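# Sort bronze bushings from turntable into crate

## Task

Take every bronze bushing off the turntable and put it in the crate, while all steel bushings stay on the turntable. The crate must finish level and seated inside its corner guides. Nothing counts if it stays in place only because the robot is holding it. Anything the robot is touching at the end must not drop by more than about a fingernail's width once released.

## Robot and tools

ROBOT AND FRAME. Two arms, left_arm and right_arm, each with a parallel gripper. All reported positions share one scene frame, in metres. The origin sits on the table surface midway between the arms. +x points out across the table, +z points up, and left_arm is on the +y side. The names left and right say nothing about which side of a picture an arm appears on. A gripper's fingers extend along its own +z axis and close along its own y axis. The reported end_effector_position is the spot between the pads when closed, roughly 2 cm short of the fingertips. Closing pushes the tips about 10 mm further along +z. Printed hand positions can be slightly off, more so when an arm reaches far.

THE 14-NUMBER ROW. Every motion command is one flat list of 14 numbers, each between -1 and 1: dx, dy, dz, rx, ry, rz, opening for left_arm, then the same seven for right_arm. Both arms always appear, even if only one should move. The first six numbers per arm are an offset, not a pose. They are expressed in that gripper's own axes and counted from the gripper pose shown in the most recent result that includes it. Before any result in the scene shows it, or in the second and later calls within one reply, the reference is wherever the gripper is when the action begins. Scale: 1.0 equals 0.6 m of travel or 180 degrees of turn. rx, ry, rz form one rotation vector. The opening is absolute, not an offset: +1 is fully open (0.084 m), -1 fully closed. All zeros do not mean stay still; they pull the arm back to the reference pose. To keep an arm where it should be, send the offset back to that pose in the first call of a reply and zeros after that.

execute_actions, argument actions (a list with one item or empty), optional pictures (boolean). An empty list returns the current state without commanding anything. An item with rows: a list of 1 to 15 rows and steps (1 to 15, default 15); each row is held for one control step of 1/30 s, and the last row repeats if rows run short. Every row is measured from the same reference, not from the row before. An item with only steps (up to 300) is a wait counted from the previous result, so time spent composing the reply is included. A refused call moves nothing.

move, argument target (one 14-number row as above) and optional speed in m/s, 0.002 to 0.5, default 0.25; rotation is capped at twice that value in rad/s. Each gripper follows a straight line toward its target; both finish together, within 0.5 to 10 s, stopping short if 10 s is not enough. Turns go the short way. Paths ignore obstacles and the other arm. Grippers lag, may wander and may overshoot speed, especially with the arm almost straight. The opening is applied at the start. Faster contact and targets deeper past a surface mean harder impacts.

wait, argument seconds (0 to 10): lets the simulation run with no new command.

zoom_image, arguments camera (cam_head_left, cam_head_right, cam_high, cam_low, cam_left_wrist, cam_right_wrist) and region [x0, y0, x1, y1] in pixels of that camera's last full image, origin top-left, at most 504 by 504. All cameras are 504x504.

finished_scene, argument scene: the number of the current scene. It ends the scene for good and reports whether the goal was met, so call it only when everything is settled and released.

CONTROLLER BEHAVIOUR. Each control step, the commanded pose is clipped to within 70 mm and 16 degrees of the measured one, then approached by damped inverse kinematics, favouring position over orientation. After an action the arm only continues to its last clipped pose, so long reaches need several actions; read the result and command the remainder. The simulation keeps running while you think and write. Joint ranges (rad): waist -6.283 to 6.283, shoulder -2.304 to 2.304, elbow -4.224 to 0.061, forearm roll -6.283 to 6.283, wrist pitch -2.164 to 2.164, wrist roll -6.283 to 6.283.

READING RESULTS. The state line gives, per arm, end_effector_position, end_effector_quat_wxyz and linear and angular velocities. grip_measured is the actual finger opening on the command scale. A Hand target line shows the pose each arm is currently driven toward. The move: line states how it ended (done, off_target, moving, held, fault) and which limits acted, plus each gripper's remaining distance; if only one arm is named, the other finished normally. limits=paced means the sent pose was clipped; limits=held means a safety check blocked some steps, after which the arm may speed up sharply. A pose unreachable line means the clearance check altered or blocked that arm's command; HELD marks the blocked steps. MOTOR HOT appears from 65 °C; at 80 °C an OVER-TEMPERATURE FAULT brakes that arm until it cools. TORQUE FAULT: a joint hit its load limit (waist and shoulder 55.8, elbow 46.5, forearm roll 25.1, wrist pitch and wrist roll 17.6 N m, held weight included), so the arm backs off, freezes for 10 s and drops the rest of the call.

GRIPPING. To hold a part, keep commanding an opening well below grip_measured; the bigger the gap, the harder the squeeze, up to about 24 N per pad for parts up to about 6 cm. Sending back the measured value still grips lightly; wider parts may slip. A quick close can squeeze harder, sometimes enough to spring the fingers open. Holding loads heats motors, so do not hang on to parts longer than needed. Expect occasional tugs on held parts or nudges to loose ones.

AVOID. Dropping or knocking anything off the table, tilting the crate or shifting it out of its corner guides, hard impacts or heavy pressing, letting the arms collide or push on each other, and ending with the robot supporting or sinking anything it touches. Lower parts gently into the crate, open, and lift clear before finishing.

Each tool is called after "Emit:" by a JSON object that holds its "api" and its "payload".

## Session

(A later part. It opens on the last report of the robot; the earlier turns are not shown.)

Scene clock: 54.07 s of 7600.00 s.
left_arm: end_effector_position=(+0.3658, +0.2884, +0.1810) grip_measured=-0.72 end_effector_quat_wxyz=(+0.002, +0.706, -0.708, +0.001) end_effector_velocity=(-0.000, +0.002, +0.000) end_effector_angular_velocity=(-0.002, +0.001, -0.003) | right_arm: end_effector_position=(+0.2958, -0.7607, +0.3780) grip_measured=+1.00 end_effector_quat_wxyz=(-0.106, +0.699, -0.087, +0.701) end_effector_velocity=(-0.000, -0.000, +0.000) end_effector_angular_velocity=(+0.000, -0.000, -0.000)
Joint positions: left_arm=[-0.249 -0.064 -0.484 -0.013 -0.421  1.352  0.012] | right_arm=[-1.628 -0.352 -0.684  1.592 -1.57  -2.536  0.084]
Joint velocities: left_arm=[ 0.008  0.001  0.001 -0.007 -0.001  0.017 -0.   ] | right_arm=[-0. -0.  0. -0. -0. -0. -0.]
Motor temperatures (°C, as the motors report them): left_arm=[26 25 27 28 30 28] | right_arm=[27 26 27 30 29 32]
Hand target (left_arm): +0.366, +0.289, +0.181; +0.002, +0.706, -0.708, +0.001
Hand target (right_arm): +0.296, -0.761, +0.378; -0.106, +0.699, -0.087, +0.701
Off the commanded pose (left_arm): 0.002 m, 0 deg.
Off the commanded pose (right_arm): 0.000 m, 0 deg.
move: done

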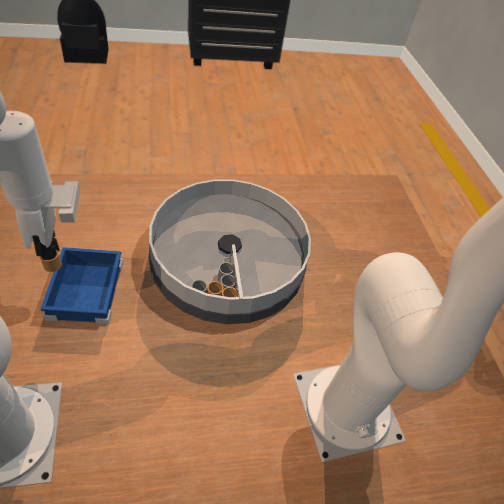

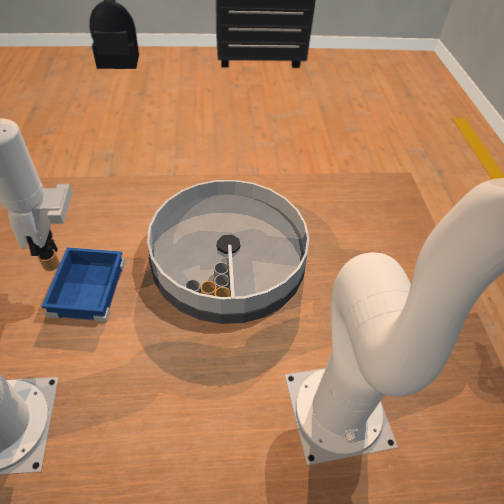

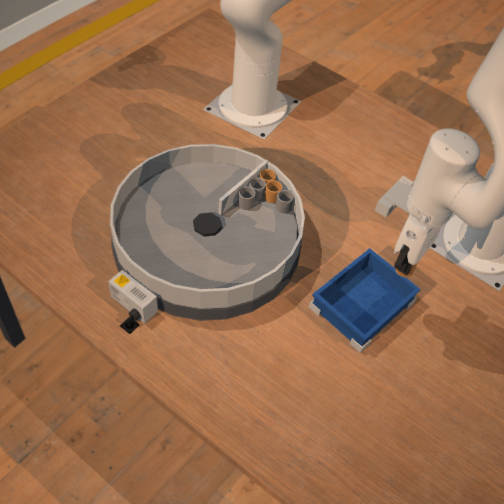

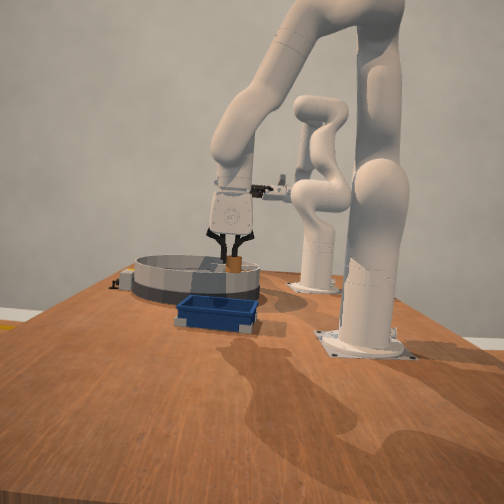

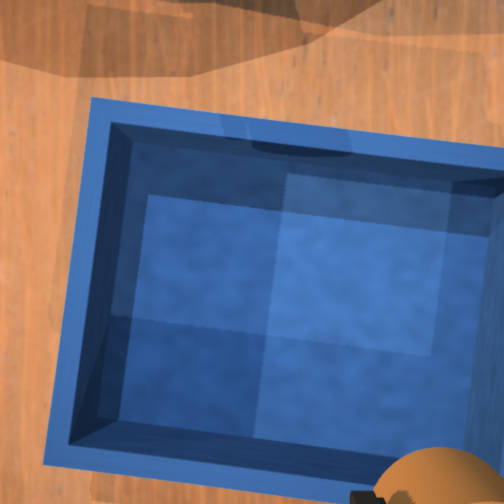

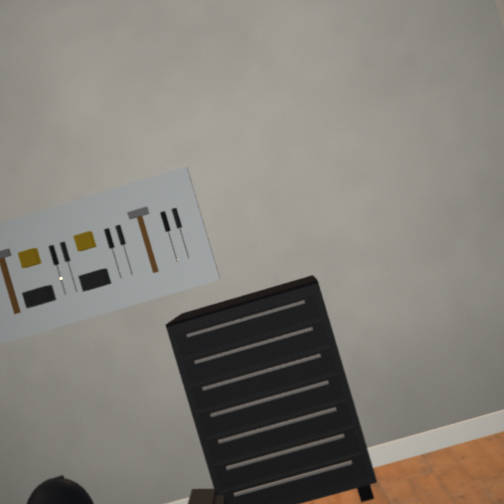

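Emit:
{"api": "move", "payload": {"target": [0.025,0,0.208,0,0,0,-1,0,0,0,0,0,0,1], "speed": 0.15}}

Emit:
{"api": "move", "payload": {"target": [0,0,0.015,0,0,0,-1,0,0,0,0,0,0,1], "speed": 0.015}}

Emit:
{"api": "zoom_image", "payload": {"camera": "cam_high", "region": [310,220,440,350]}}

Scene clock: 56.60 s of 7600.00 s.
left_arm: end_effector_position=(+0.3657, +0.2729, +0.0569) grip_measured=-0.72 end_effector_quat_wxyz=(+0.002, +0.706, -0.708, +0.001) end_effector_velocity=(-0.001, -0.000, -0.002) end_effector_angular_velocity=(-0.002, +0.003, -0.001) | right_arm: end_effector_position=(+0.2958, -0.7607, +0.3780) grip_measured=+1.00 end_effector_quat_wxyz=(-0.106, +0.699, -0.087, +0.701) end_effector_velocity=(+0.000, +0.000, +0.000) end_effector_angular_velocity=(-0.000, +0.000, +0.000)
Joint positions: left_arm=[-0.294 -0.435 -0.494 -0.073 -0.06   1.368  0.012] | right_arm=[-1.628 -0.352 -0.684  1.592 -1.57  -2.536  0.084]
Joint velocities: left_arm=[ 0.001 -0.006 -0.001 -0.045  0.003  0.047 -0.   ] | right_arm=[ 0.001  0.    -0.     0.     0.    -0.     0.   ]
Motor temperatures (°C, as the motors report them): left_arm=[26 25 27 28 30 28] | right_arm=[27 26 27 30 29 32]
Hand target (left_arm): +0.366, +0.273, +0.057; +0.002, +0.706, -0.708, +0.001
Hand target (right_arm): +0.296, -0.761, +0.378; -0.106, +0.699, -0.087, +0.701
Off the commanded pose (left_arm): 0.001 m, 0 deg.
Off the commanded pose (right_arm): 0.000 m, 0 deg.
move: done

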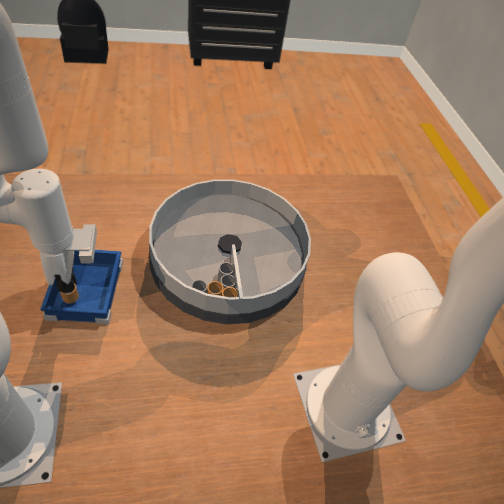

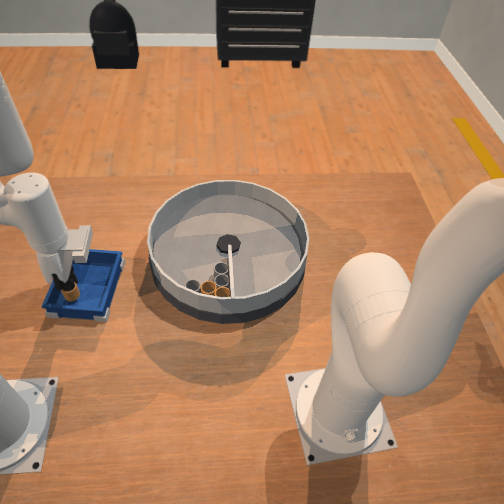

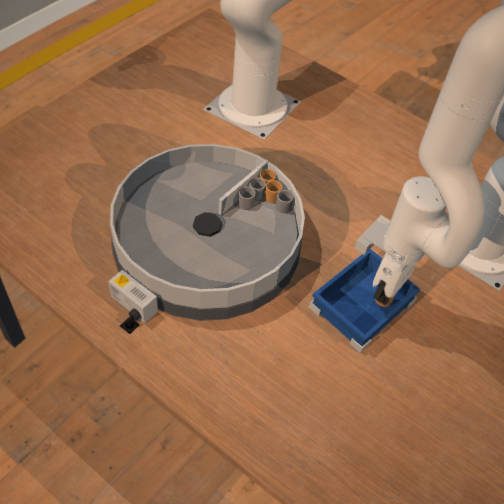

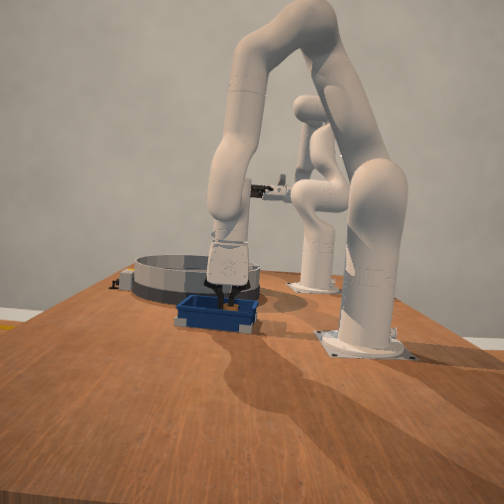

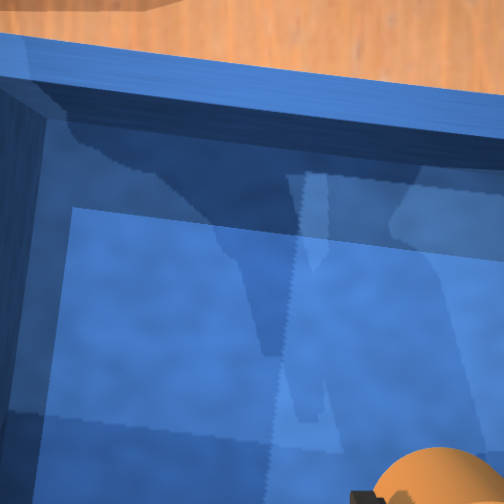

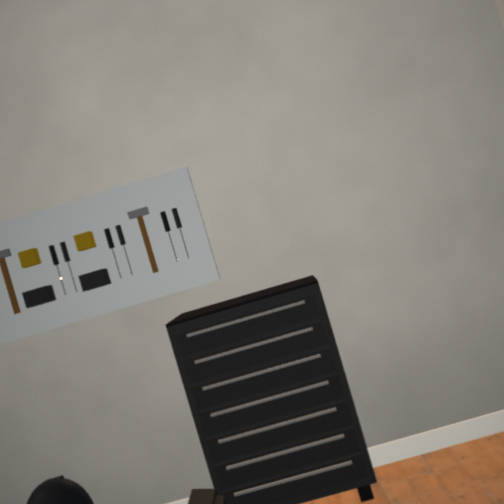

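Scene clock: 57.43 s of 7600.00 s.
left_arm: end_effector_position=(+0.3657, +0.2729, +0.0481) grip_measured=-0.72 end_effector_quat_wxyz=(+0.002, +0.706, -0.708, +0.001) end_effector_velocity=(+0.000, -0.000, -0.001) end_effector_angular_velocity=(-0.001, -0.001, +0.001) | right_arm: end_effector_position=(+0.2958, -0.7607, +0.3780) grip_measured=+1.00 end_effector_quat_wxyz=(-0.106, +0.699, -0.087, +0.701) end_effector_velocity=(+0.000, +0.000, +0.000) end_effector_angular_velocity=(-0.000, -0.001, +0.001)
Joint positions: left_arm=[-0.295 -0.463 -0.499 -0.098 -0.036  1.392  0.012] | right_arm=[-1.628 -0.352 -0.684  1.592 -1.57  -2.536  0.084]
Joint velocities: left_arm=[ 0.    -0.003 -0.001 -0.035  0.004  0.034  0.   ] | right_arm=[ 0.    -0.    -0.    -0.    -0.001 -0.    -0.   ]
Motor temperatures (°C, as the motors report them): left_arm=[26 25 27 28 30 28] | right_arm=[27 26 27 30 29 32]
Hand target (left_arm): +0.366, +0.273, +0.048; +0.002, +0.706, -0.708, +0.001
Hand target (right_arm): +0.296, -0.761, +0.378; -0.106, +0.699, -0.087, +0.701
Off the commanded pose (left_arm): 0.000 m, 0 deg.
Off the commanded pose (right_arm): 0.000 m, 0 deg.
move: done

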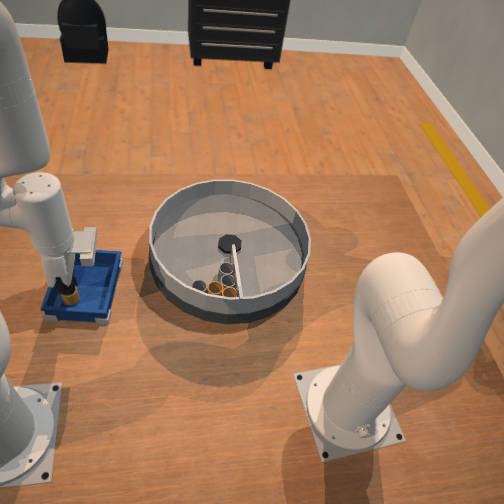

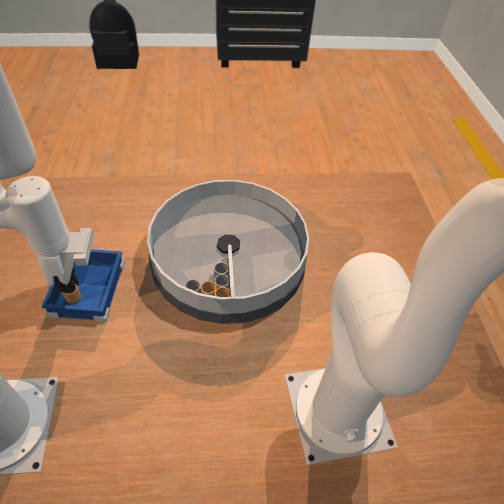

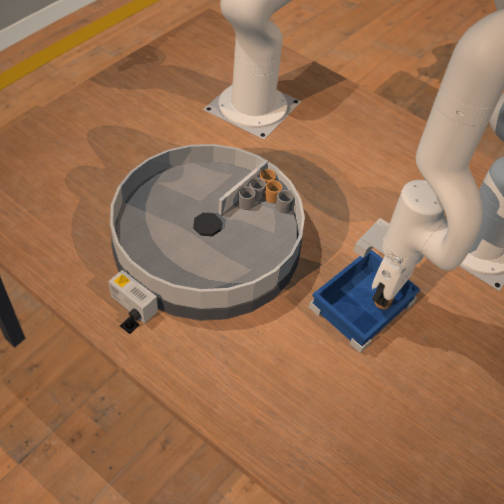

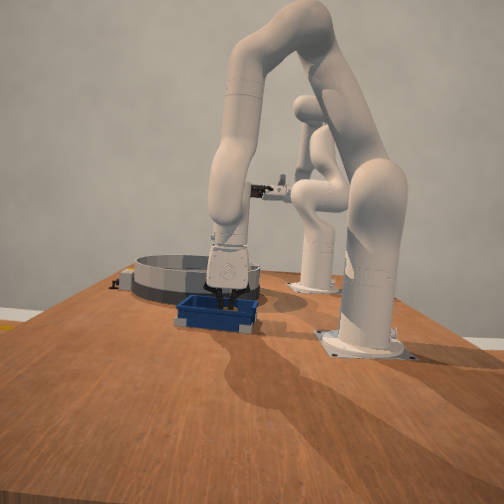

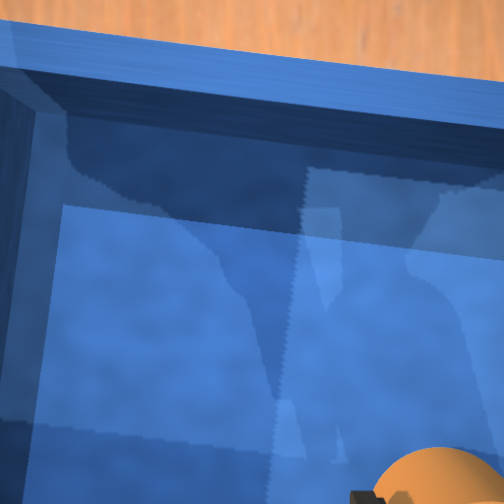

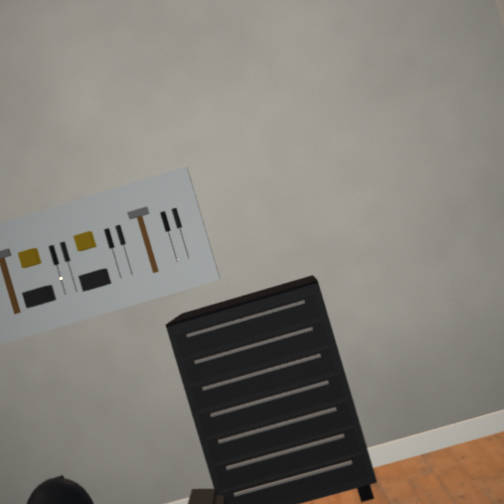

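Region (310, 220, 440, 350) of cam_high's 504x504 image, scaled by 3.877, with more detail than that image has.

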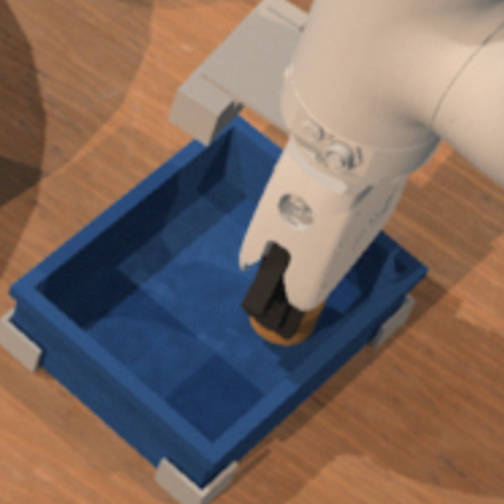

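Emit:
{"api": "move", "payload": {"target": [0,0,0.011,0,0,0,-1,0,0,0,0,0,0,1], "speed": 0.012}}

Scene clock: 58.90 s of 7600.00 s.
left_arm: end_effector_position=(+0.3659, +0.2728, +0.0417) grip_measured=-0.73 end_effector_quat_wxyz=(+0.001, +0.706, -0.708, +0.001) end_effector_velocity=(-0.000, +0.000, -0.001) end_effector_angular_velocity=(-0.000, -0.000, -0.001) | right_arm: end_effector_position=(+0.2958, -0.7607, +0.3780) grip_measured=+1.00 end_effector_quat_wxyz=(-0.106, +0.699, -0.087, +0.701) end_effector_velocity=(+0.000, +0.000, +0.000) end_effector_angular_velocity=(-0.000, -0.001, +0.000)
Joint positions: left_arm=[-0.296 -0.484 -0.503 -0.122 -0.019  1.415  0.012] | right_arm=[-1.628 -0.352 -0.684  1.592 -1.57  -2.536  0.084]
Joint velocities: left_arm=[-0.    -0.004 -0.    -0.031  0.004  0.032  0.   ] | right_arm=[ 0.     0.     0.     0.    -0.001 -0.    -0.   ]
Motor temperatures (°C, as the motors report them): left_arm=[26 25 27 28 30 28] | right_arm=[27 26 27 30 29 32]
Hand target (left_arm): +0.366, +0.273, +0.042; +0.001, +0.706, -0.708, +0.001
Hand target (right_arm): +0.296, -0.761, +0.378; -0.106, +0.699, -0.087, +0.701
Off the commanded pose (left_arm): 0.000 m, 0 deg.
Off the commanded pose (right_arm): 0.000 m, 0 deg.
move: done

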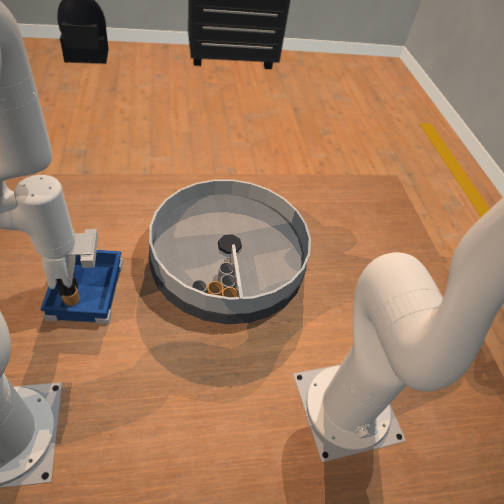

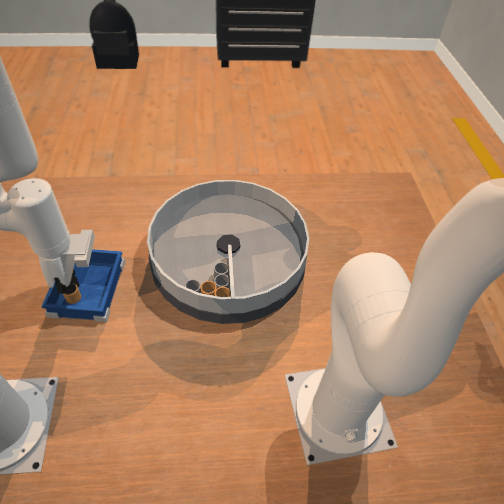

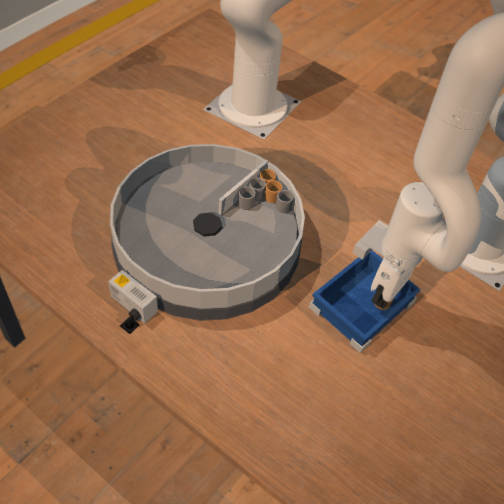

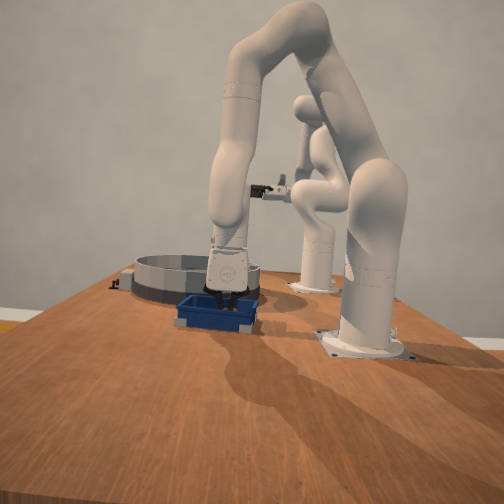

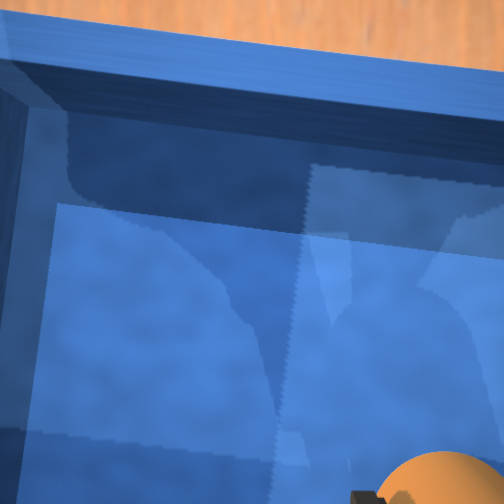

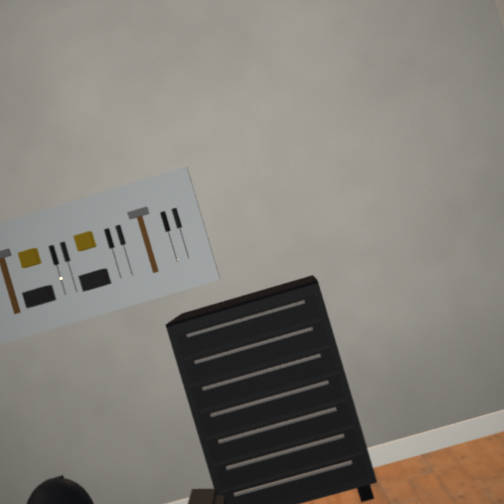

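Emit:
{"api": "move", "payload": {"target": [0,0,0,0,0,0,-0.57,0,0,0,0,0,0,1]}}

Emit:
{"api": "move", "payload": {"target": [0,0,-0.197,0,0,0,-0.57,0,0,0,0,0,0,1], "speed": 0.2}}

Emit:
{"api": "move", "payload": {"target": [0.6,0.1,0,0,0,-0.339,-0.29,0,0,0,0,0,0,1], "speed": 0.35}}

Scene clock: 61.43 s of 7600.00 s.
left_arm: end_effector_position=(+0.3659, +0.2728, +0.0417) grip_measured=-0.59 end_effector_quat_wxyz=(+0.001, +0.706, -0.708, +0.001) end_effector_velocity=(+0.000, -0.000, +0.000) end_effector_angular_velocity=(-0.000, -0.001, +0.000) | right_arm: end_effector_position=(+0.2958, -0.7607, +0.3780) grip_measured=+1.00 end_effector_quat_wxyz=(-0.106, +0.699, -0.087, +0.701) end_effector_velocity=(-0.000, -0.000, -0.000) end_effector_angular_velocity=(+0.001, -0.000, -0.001)
Joint positions: left_arm=[-0.296 -0.484 -0.503 -0.124 -0.019  1.417  0.018] | right_arm=[-1.628 -0.352 -0.684  1.592 -1.57  -2.536  0.084]
Joint velocities: left_arm=[-0.     0.    -0.     0.002  0.    -0.002  0.   ] | right_arm=[-0.001  0.     0.001  0.    -0.     0.    -0.   ]
Motor temperatures (°C, as the motors report them): left_arm=[26 25 27 28 30 28] | right_arm=[27 26 27 30 29 32]
Hand target (left_arm): +0.366, +0.273, +0.042; +0.001, +0.706, -0.708, +0.001
Hand target (right_arm): +0.296, -0.761, +0.378; -0.106, +0.699, -0.087, +0.701
Off the commanded pose (left_arm): 0.000 m, 0 deg.
Off the commanded pose (right_arm): 0.000 m, 0 deg.
move: done

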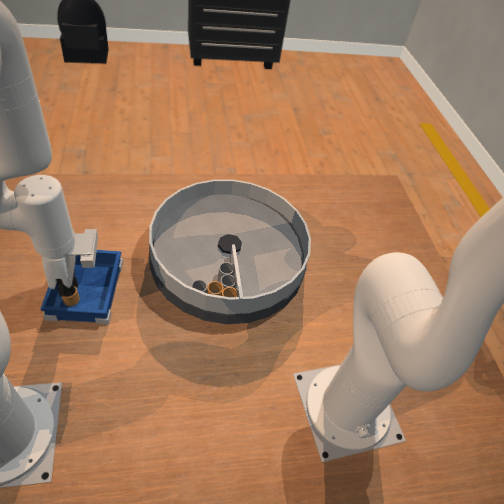

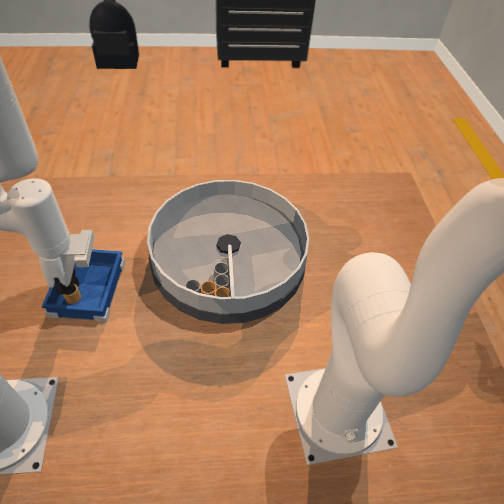

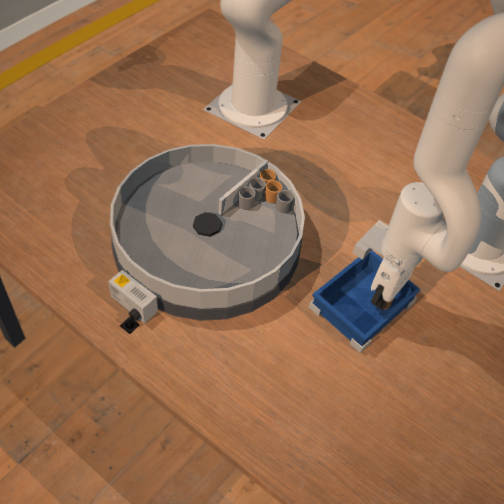

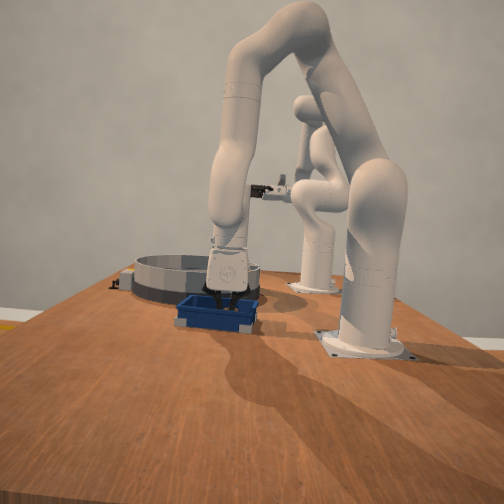

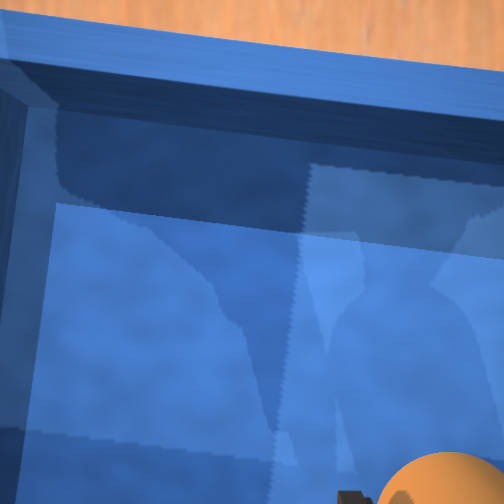

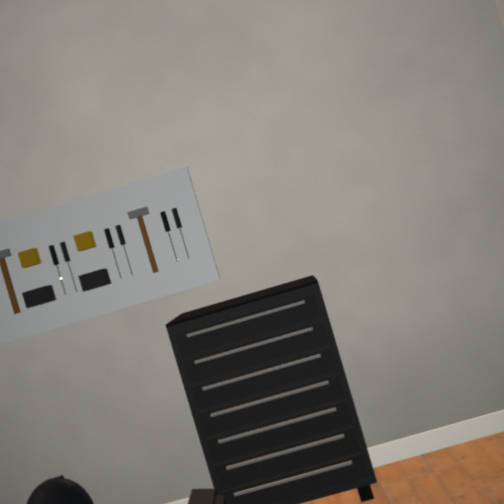

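Scene clock: 62.53 s of 7600.00 s.
left_arm: end_effector_position=(+0.3658, +0.2731, +0.1592) grip_measured=-0.59 end_effector_quat_wxyz=(+0.001, +0.706, -0.708, +0.001) end_effector_velocity=(+0.001, -0.000, +0.003) end_effector_angular_velocity=(-0.000, -0.002, -0.001) | right_arm: end_effector_position=(+0.2958, -0.7607, +0.3780) grip_measured=+1.00 end_effector_quat_wxyz=(-0.106, +0.699, -0.087, +0.701) end_effector_velocity=(-0.000, +0.000, -0.000) end_effector_angular_velocity=(-0.000, +0.000, -0.000)
Joint positions: left_arm=[-0.295 -0.13  -0.486 -0.007 -0.356  1.301  0.018] | right_arm=[-1.628 -0.352 -0.684  1.592 -1.57  -2.536  0.084]
Joint velocities: left_arm=[-0.     0.007 -0.001  0.001 -0.006 -0.001 -0.   ] | right_arm=[-0.  0.  0. -0.  0. -0.  0.]
Motor temperatures (°C, as the motors report them): left_arm=[26 25 27 28 30 28] | right_arm=[27 26 27 30 29 32]
Hand target (left_arm): +0.366, +0.273, +0.160; +0.001, +0.706, -0.708, +0.001
Hand target (right_arm): +0.296, -0.761, +0.378; -0.106, +0.699, -0.087, +0.701
Off the commanded pose (left_arm): 0.001 m, 0 deg.
Off the commanded pose (right_arm): 0.000 m, 0 deg.
move: done

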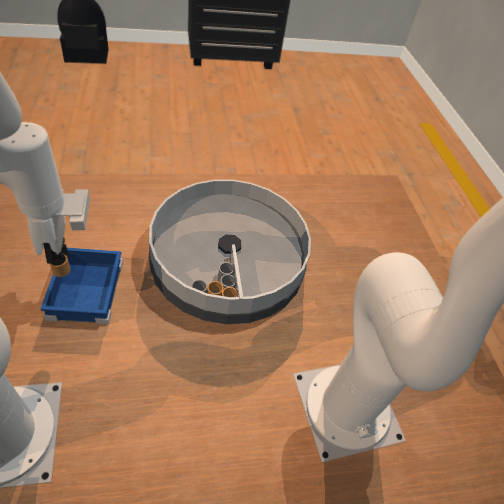

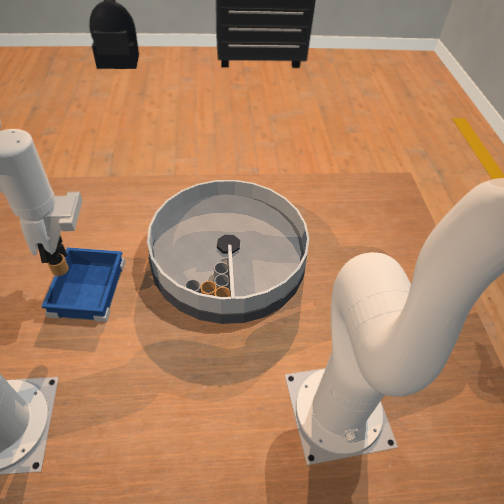

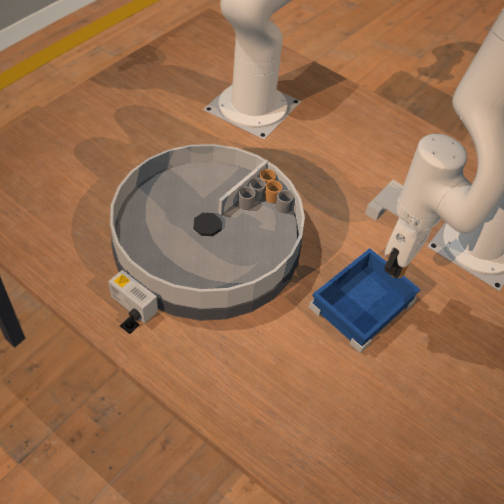

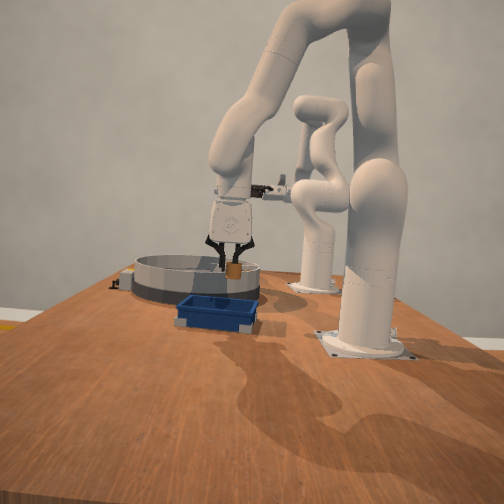

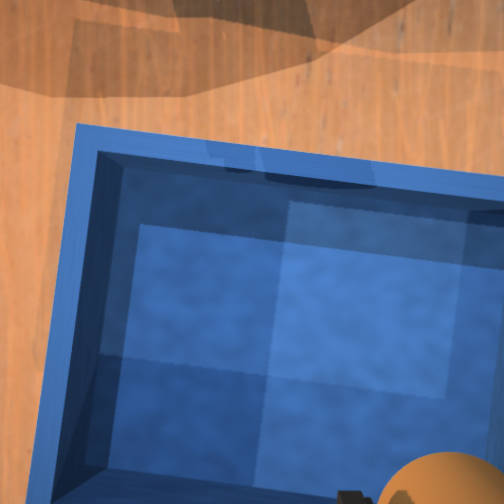

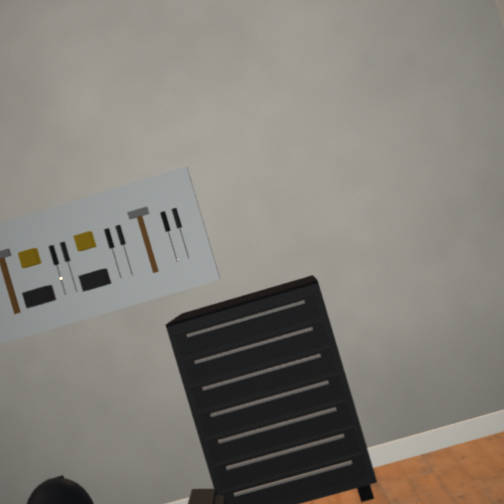

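Scene clock: 64.63 s of 7600.00 s.
left_arm: end_effector_position=(+0.3072, -0.0858, +0.1598) grip_measured=-0.31 end_effector_quat_wxyz=(+0.000, +0.968, -0.251, +0.000) end_effector_velocity=(-0.000, -0.002, -0.000) end_effector_angular_velocity=(+0.004, -0.004, +0.005) | right_arm: end_effector_position=(+0.2958, -0.7607, +0.3780) grip_measured=+1.00 end_effector_quat_wxyz=(-0.106, +0.699, -0.087, +0.701) end_effector_velocity=(-0.000, +0.000, -0.001) end_effector_angular_velocity=(+0.001, +0.000, +0.000)
Joint positions: left_arm=[-1.053 -0.506 -1.009 -0.001 -0.502 -0.528  0.031] | right_arm=[-1.628 -0.352 -0.684  1.592 -1.57  -2.536  0.084]
Joint velocities: left_arm=[-0.004 -0.004 -0.006  0.011 -0.003 -0.019 -0.   ] | right_arm=[-0.    -0.001  0.    -0.    -0.    -0.     0.   ]
Motor temperatures (°C, as the motors report them): left_arm=[26 25 27 28 30 28] | right_arm=[27 26 27 30 29 32]
Hand target (left_arm): +0.307, -0.086, +0.160; +0.000, +0.968, -0.251, +0.000
Hand target (right_arm): +0.296, -0.761, +0.378; -0.106, +0.699, -0.087, +0.701
Off the commanded pose (left_arm): 0.002 m, 0 deg.
Off the commanded pose (right_arm): 0.000 m, 0 deg.
move: done

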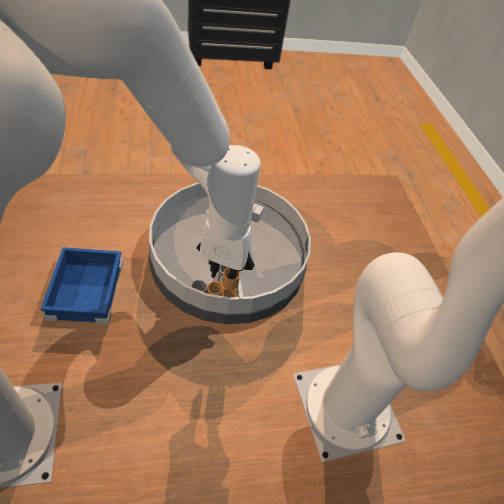

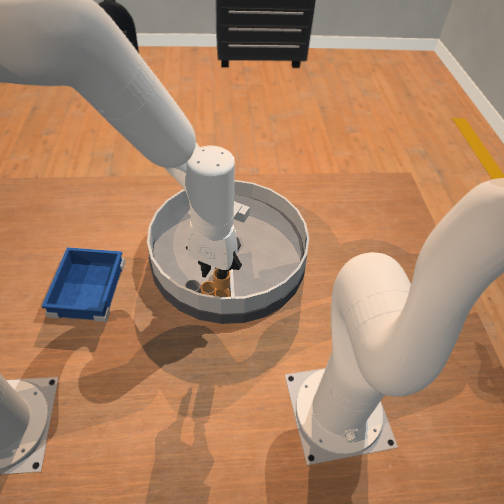

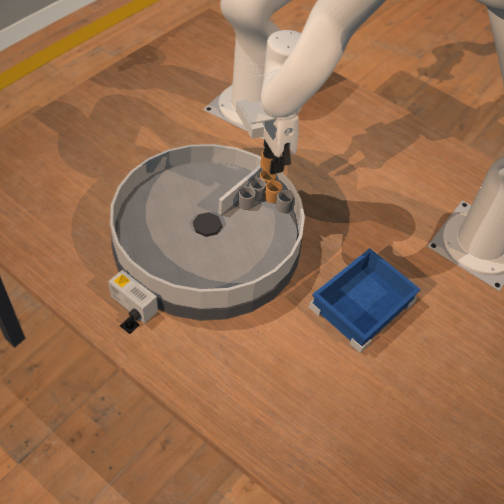

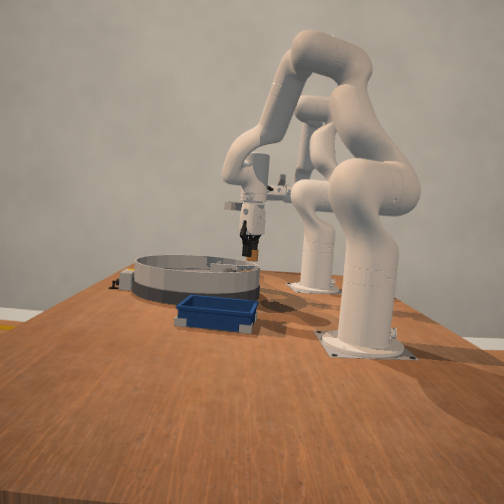

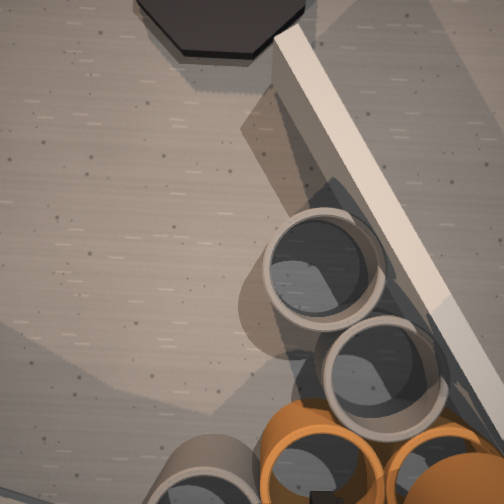

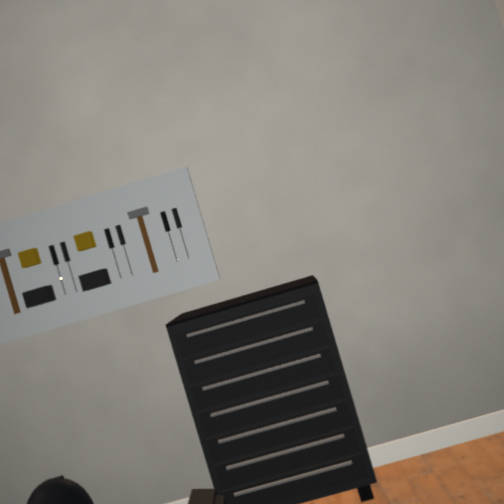

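Emit:
{"api": "move", "payload": {"target": [-0.204,-0.479,-0.01,0,0,-0.161,-0.76,0,0,0,0,0,0,1], "speed": 0.3}}

Emit:
{"api": "move", "payload": {"target": [0,0,0.204,0,0,0,-0.76,0,0,0,0,0,0,1], "speed": 0.12}}

Emit:
{"api": "zoom_image", "payload": {"camera": "cam_head_left", "region": [30,220,140,330]}}

Scene clock: 68.47 s of 7600.00 s.
left_arm: end_effector_position=(+0.3383, +0.2240, +0.1652) grip_measured=-0.72 end_effector_quat_wxyz=(+0.001, +1.000, -0.001, -0.001) end_effector_velocity=(+0.000, +0.002, +0.000) end_effector_angular_velocity=(-0.001, +0.001, +0.003) | right_arm: end_effector_position=(+0.2958, -0.7607, +0.3780) grip_measured=+1.00 end_effector_quat_wxyz=(-0.106, +0.699, -0.087, +0.701) end_effector_velocity=(+0.000, +0.000, +0.000) end_effector_angular_velocity=(-0.000, -0.000, +0.001)
Joint positions: left_arm=[-0.461 -0.095 -0.466 -0.007 -0.371 -0.436  0.012] | right_arm=[-1.628 -0.352 -0.684  1.592 -1.57  -2.536  0.084]
Joint velocities: left_arm=[ 0.007  0.002  0.002 -0.003 -0.001  0.007 -0.   ] | right_arm=[ 0.    -0.    -0.    -0.    -0.001 -0.     0.   ]
Motor temperatures (°C, as the motors report them): left_arm=[26 25 27 28 30 28] | right_arm=[27 26 27 30 29 32]
Hand target (left_arm): +0.338, +0.224, +0.165; +0.001, +1.000, -0.001, -0.001
Hand target (right_arm): +0.296, -0.761, +0.378; -0.106, +0.699, -0.087, +0.701
Off the commanded pose (left_arm): 0.002 m, 0 deg.
Off the commanded pose (right_arm): 0.000 m, 0 deg.
move: done

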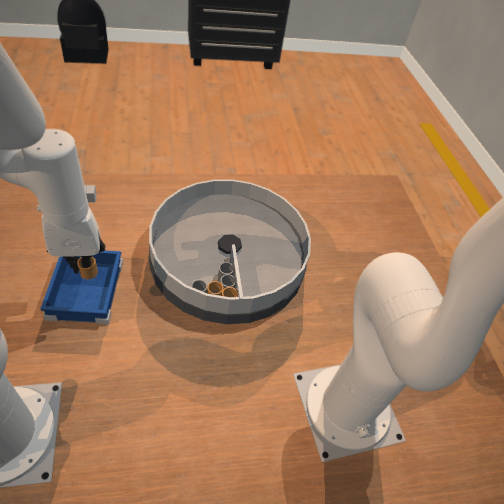

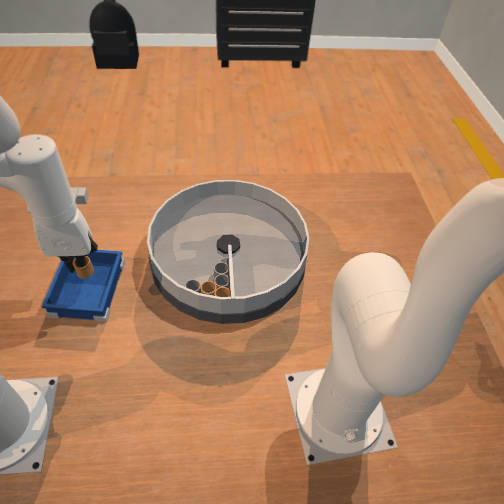

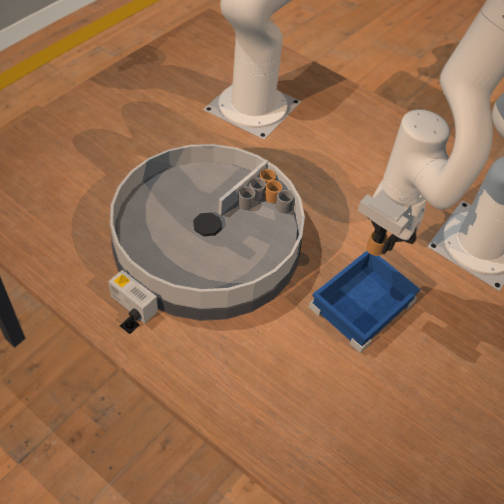

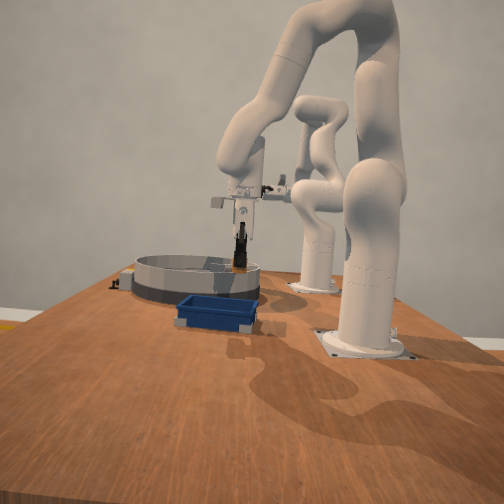

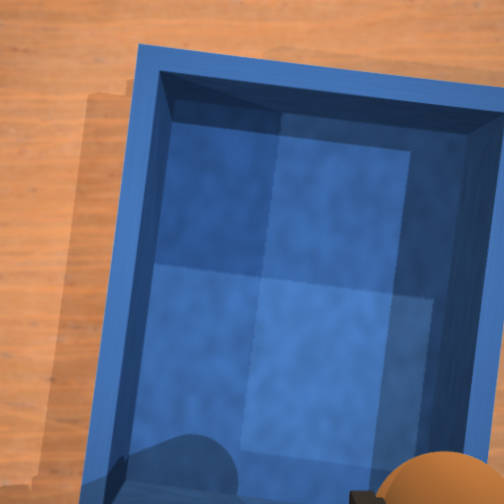

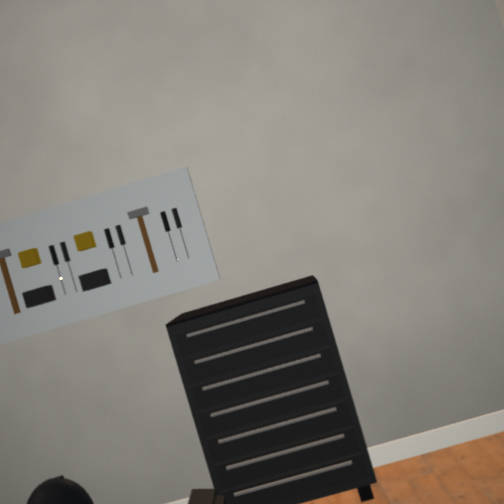

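Scene clock: 69.93 s of 7600.00 s.
left_arm: end_effector_position=(+0.3382, +0.2238, +0.0434) grip_measured=-0.72 end_effector_quat_wxyz=(+0.000, +1.000, -0.001, -0.000) end_effector_velocity=(-0.000, +0.000, -0.002) end_effector_angular_velocity=(+0.000, +0.001, +0.001) | right_arm: end_effector_position=(+0.2958, -0.7607, +0.3780) grip_measured=+1.00 end_effector_quat_wxyz=(-0.106, +0.699, -0.087, +0.701) end_effector_velocity=(+0.000, +0.000, -0.000) end_effector_angular_velocity=(+0.001, +0.001, -0.000)
Joint positions: left_arm=[-0.463 -0.468 -0.48  -0.041 -0.012 -0.404  0.012] | right_arm=[-1.628 -0.352 -0.684  1.592 -1.57  -2.536  0.084]
Joint velocities: left_arm=[ 0.    -0.006 -0.001 -0.031  0.004  0.03   0.   ] | right_arm=[ 0.     0.     0.    -0.     0.001  0.     0.   ]
Motor temperatures (°C, as the motors report them): left_arm=[26 25 27 28 30 28] | right_arm=[27 26 27 30 29 32]
Hand target (left_arm): +0.338, +0.224, +0.043; +0.000, +1.000, -0.001, -0.000
Hand target (right_arm): +0.296, -0.761, +0.378; -0.106, +0.699, -0.087, +0.701
Off the commanded pose (left_arm): 0.001 m, 0 deg.
Off the commanded pose (right_arm): 0.000 m, 0 deg.
move: done

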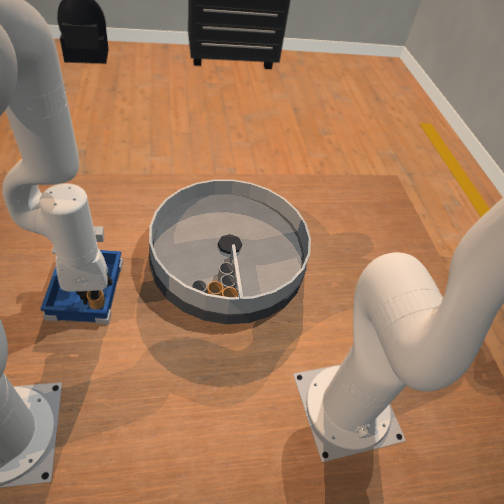

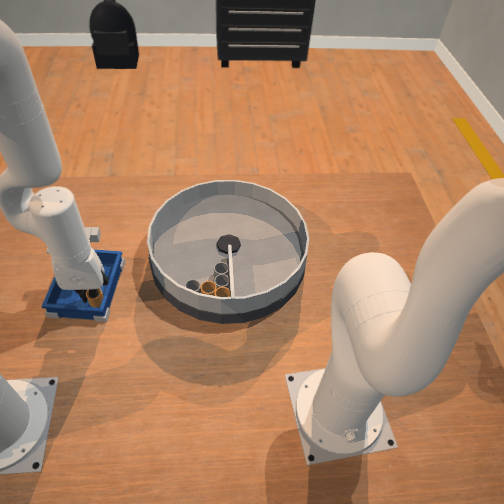

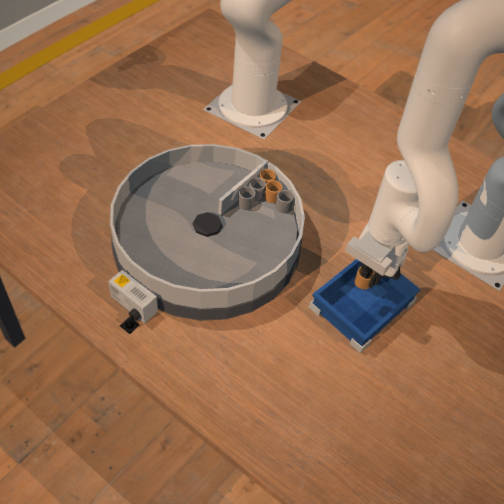

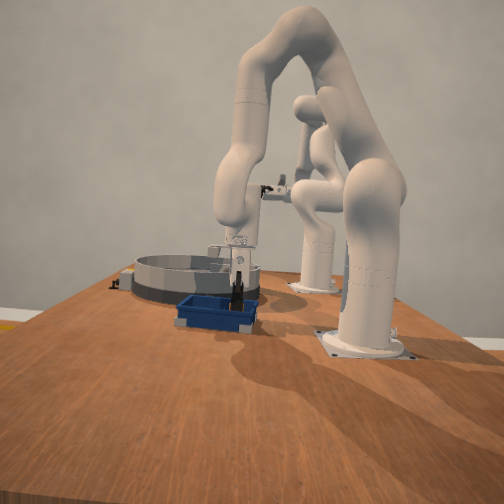

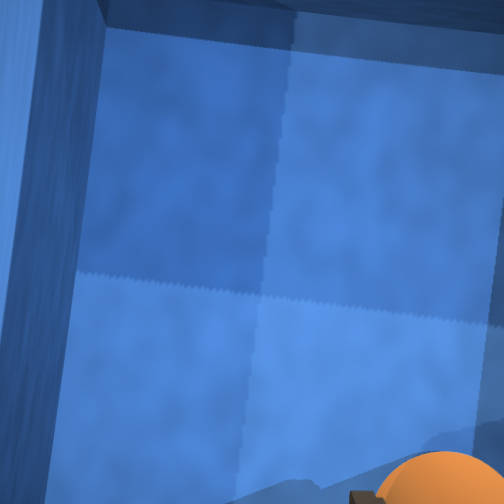

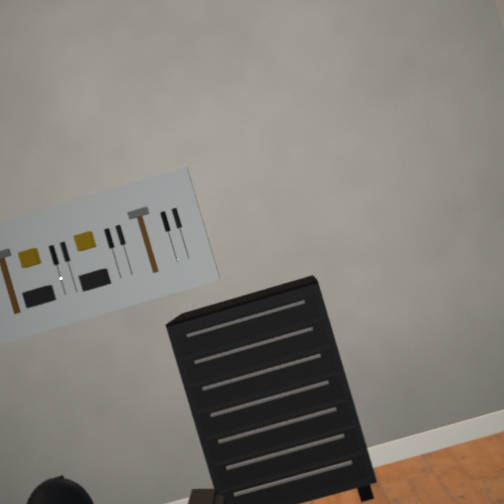

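Region (30, 220, 140, 330) of cam_head_left's 504x504 image, scaled by 4.582, with more detail than that image has.

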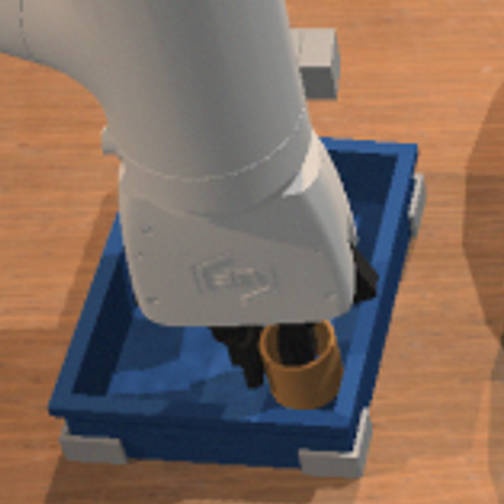

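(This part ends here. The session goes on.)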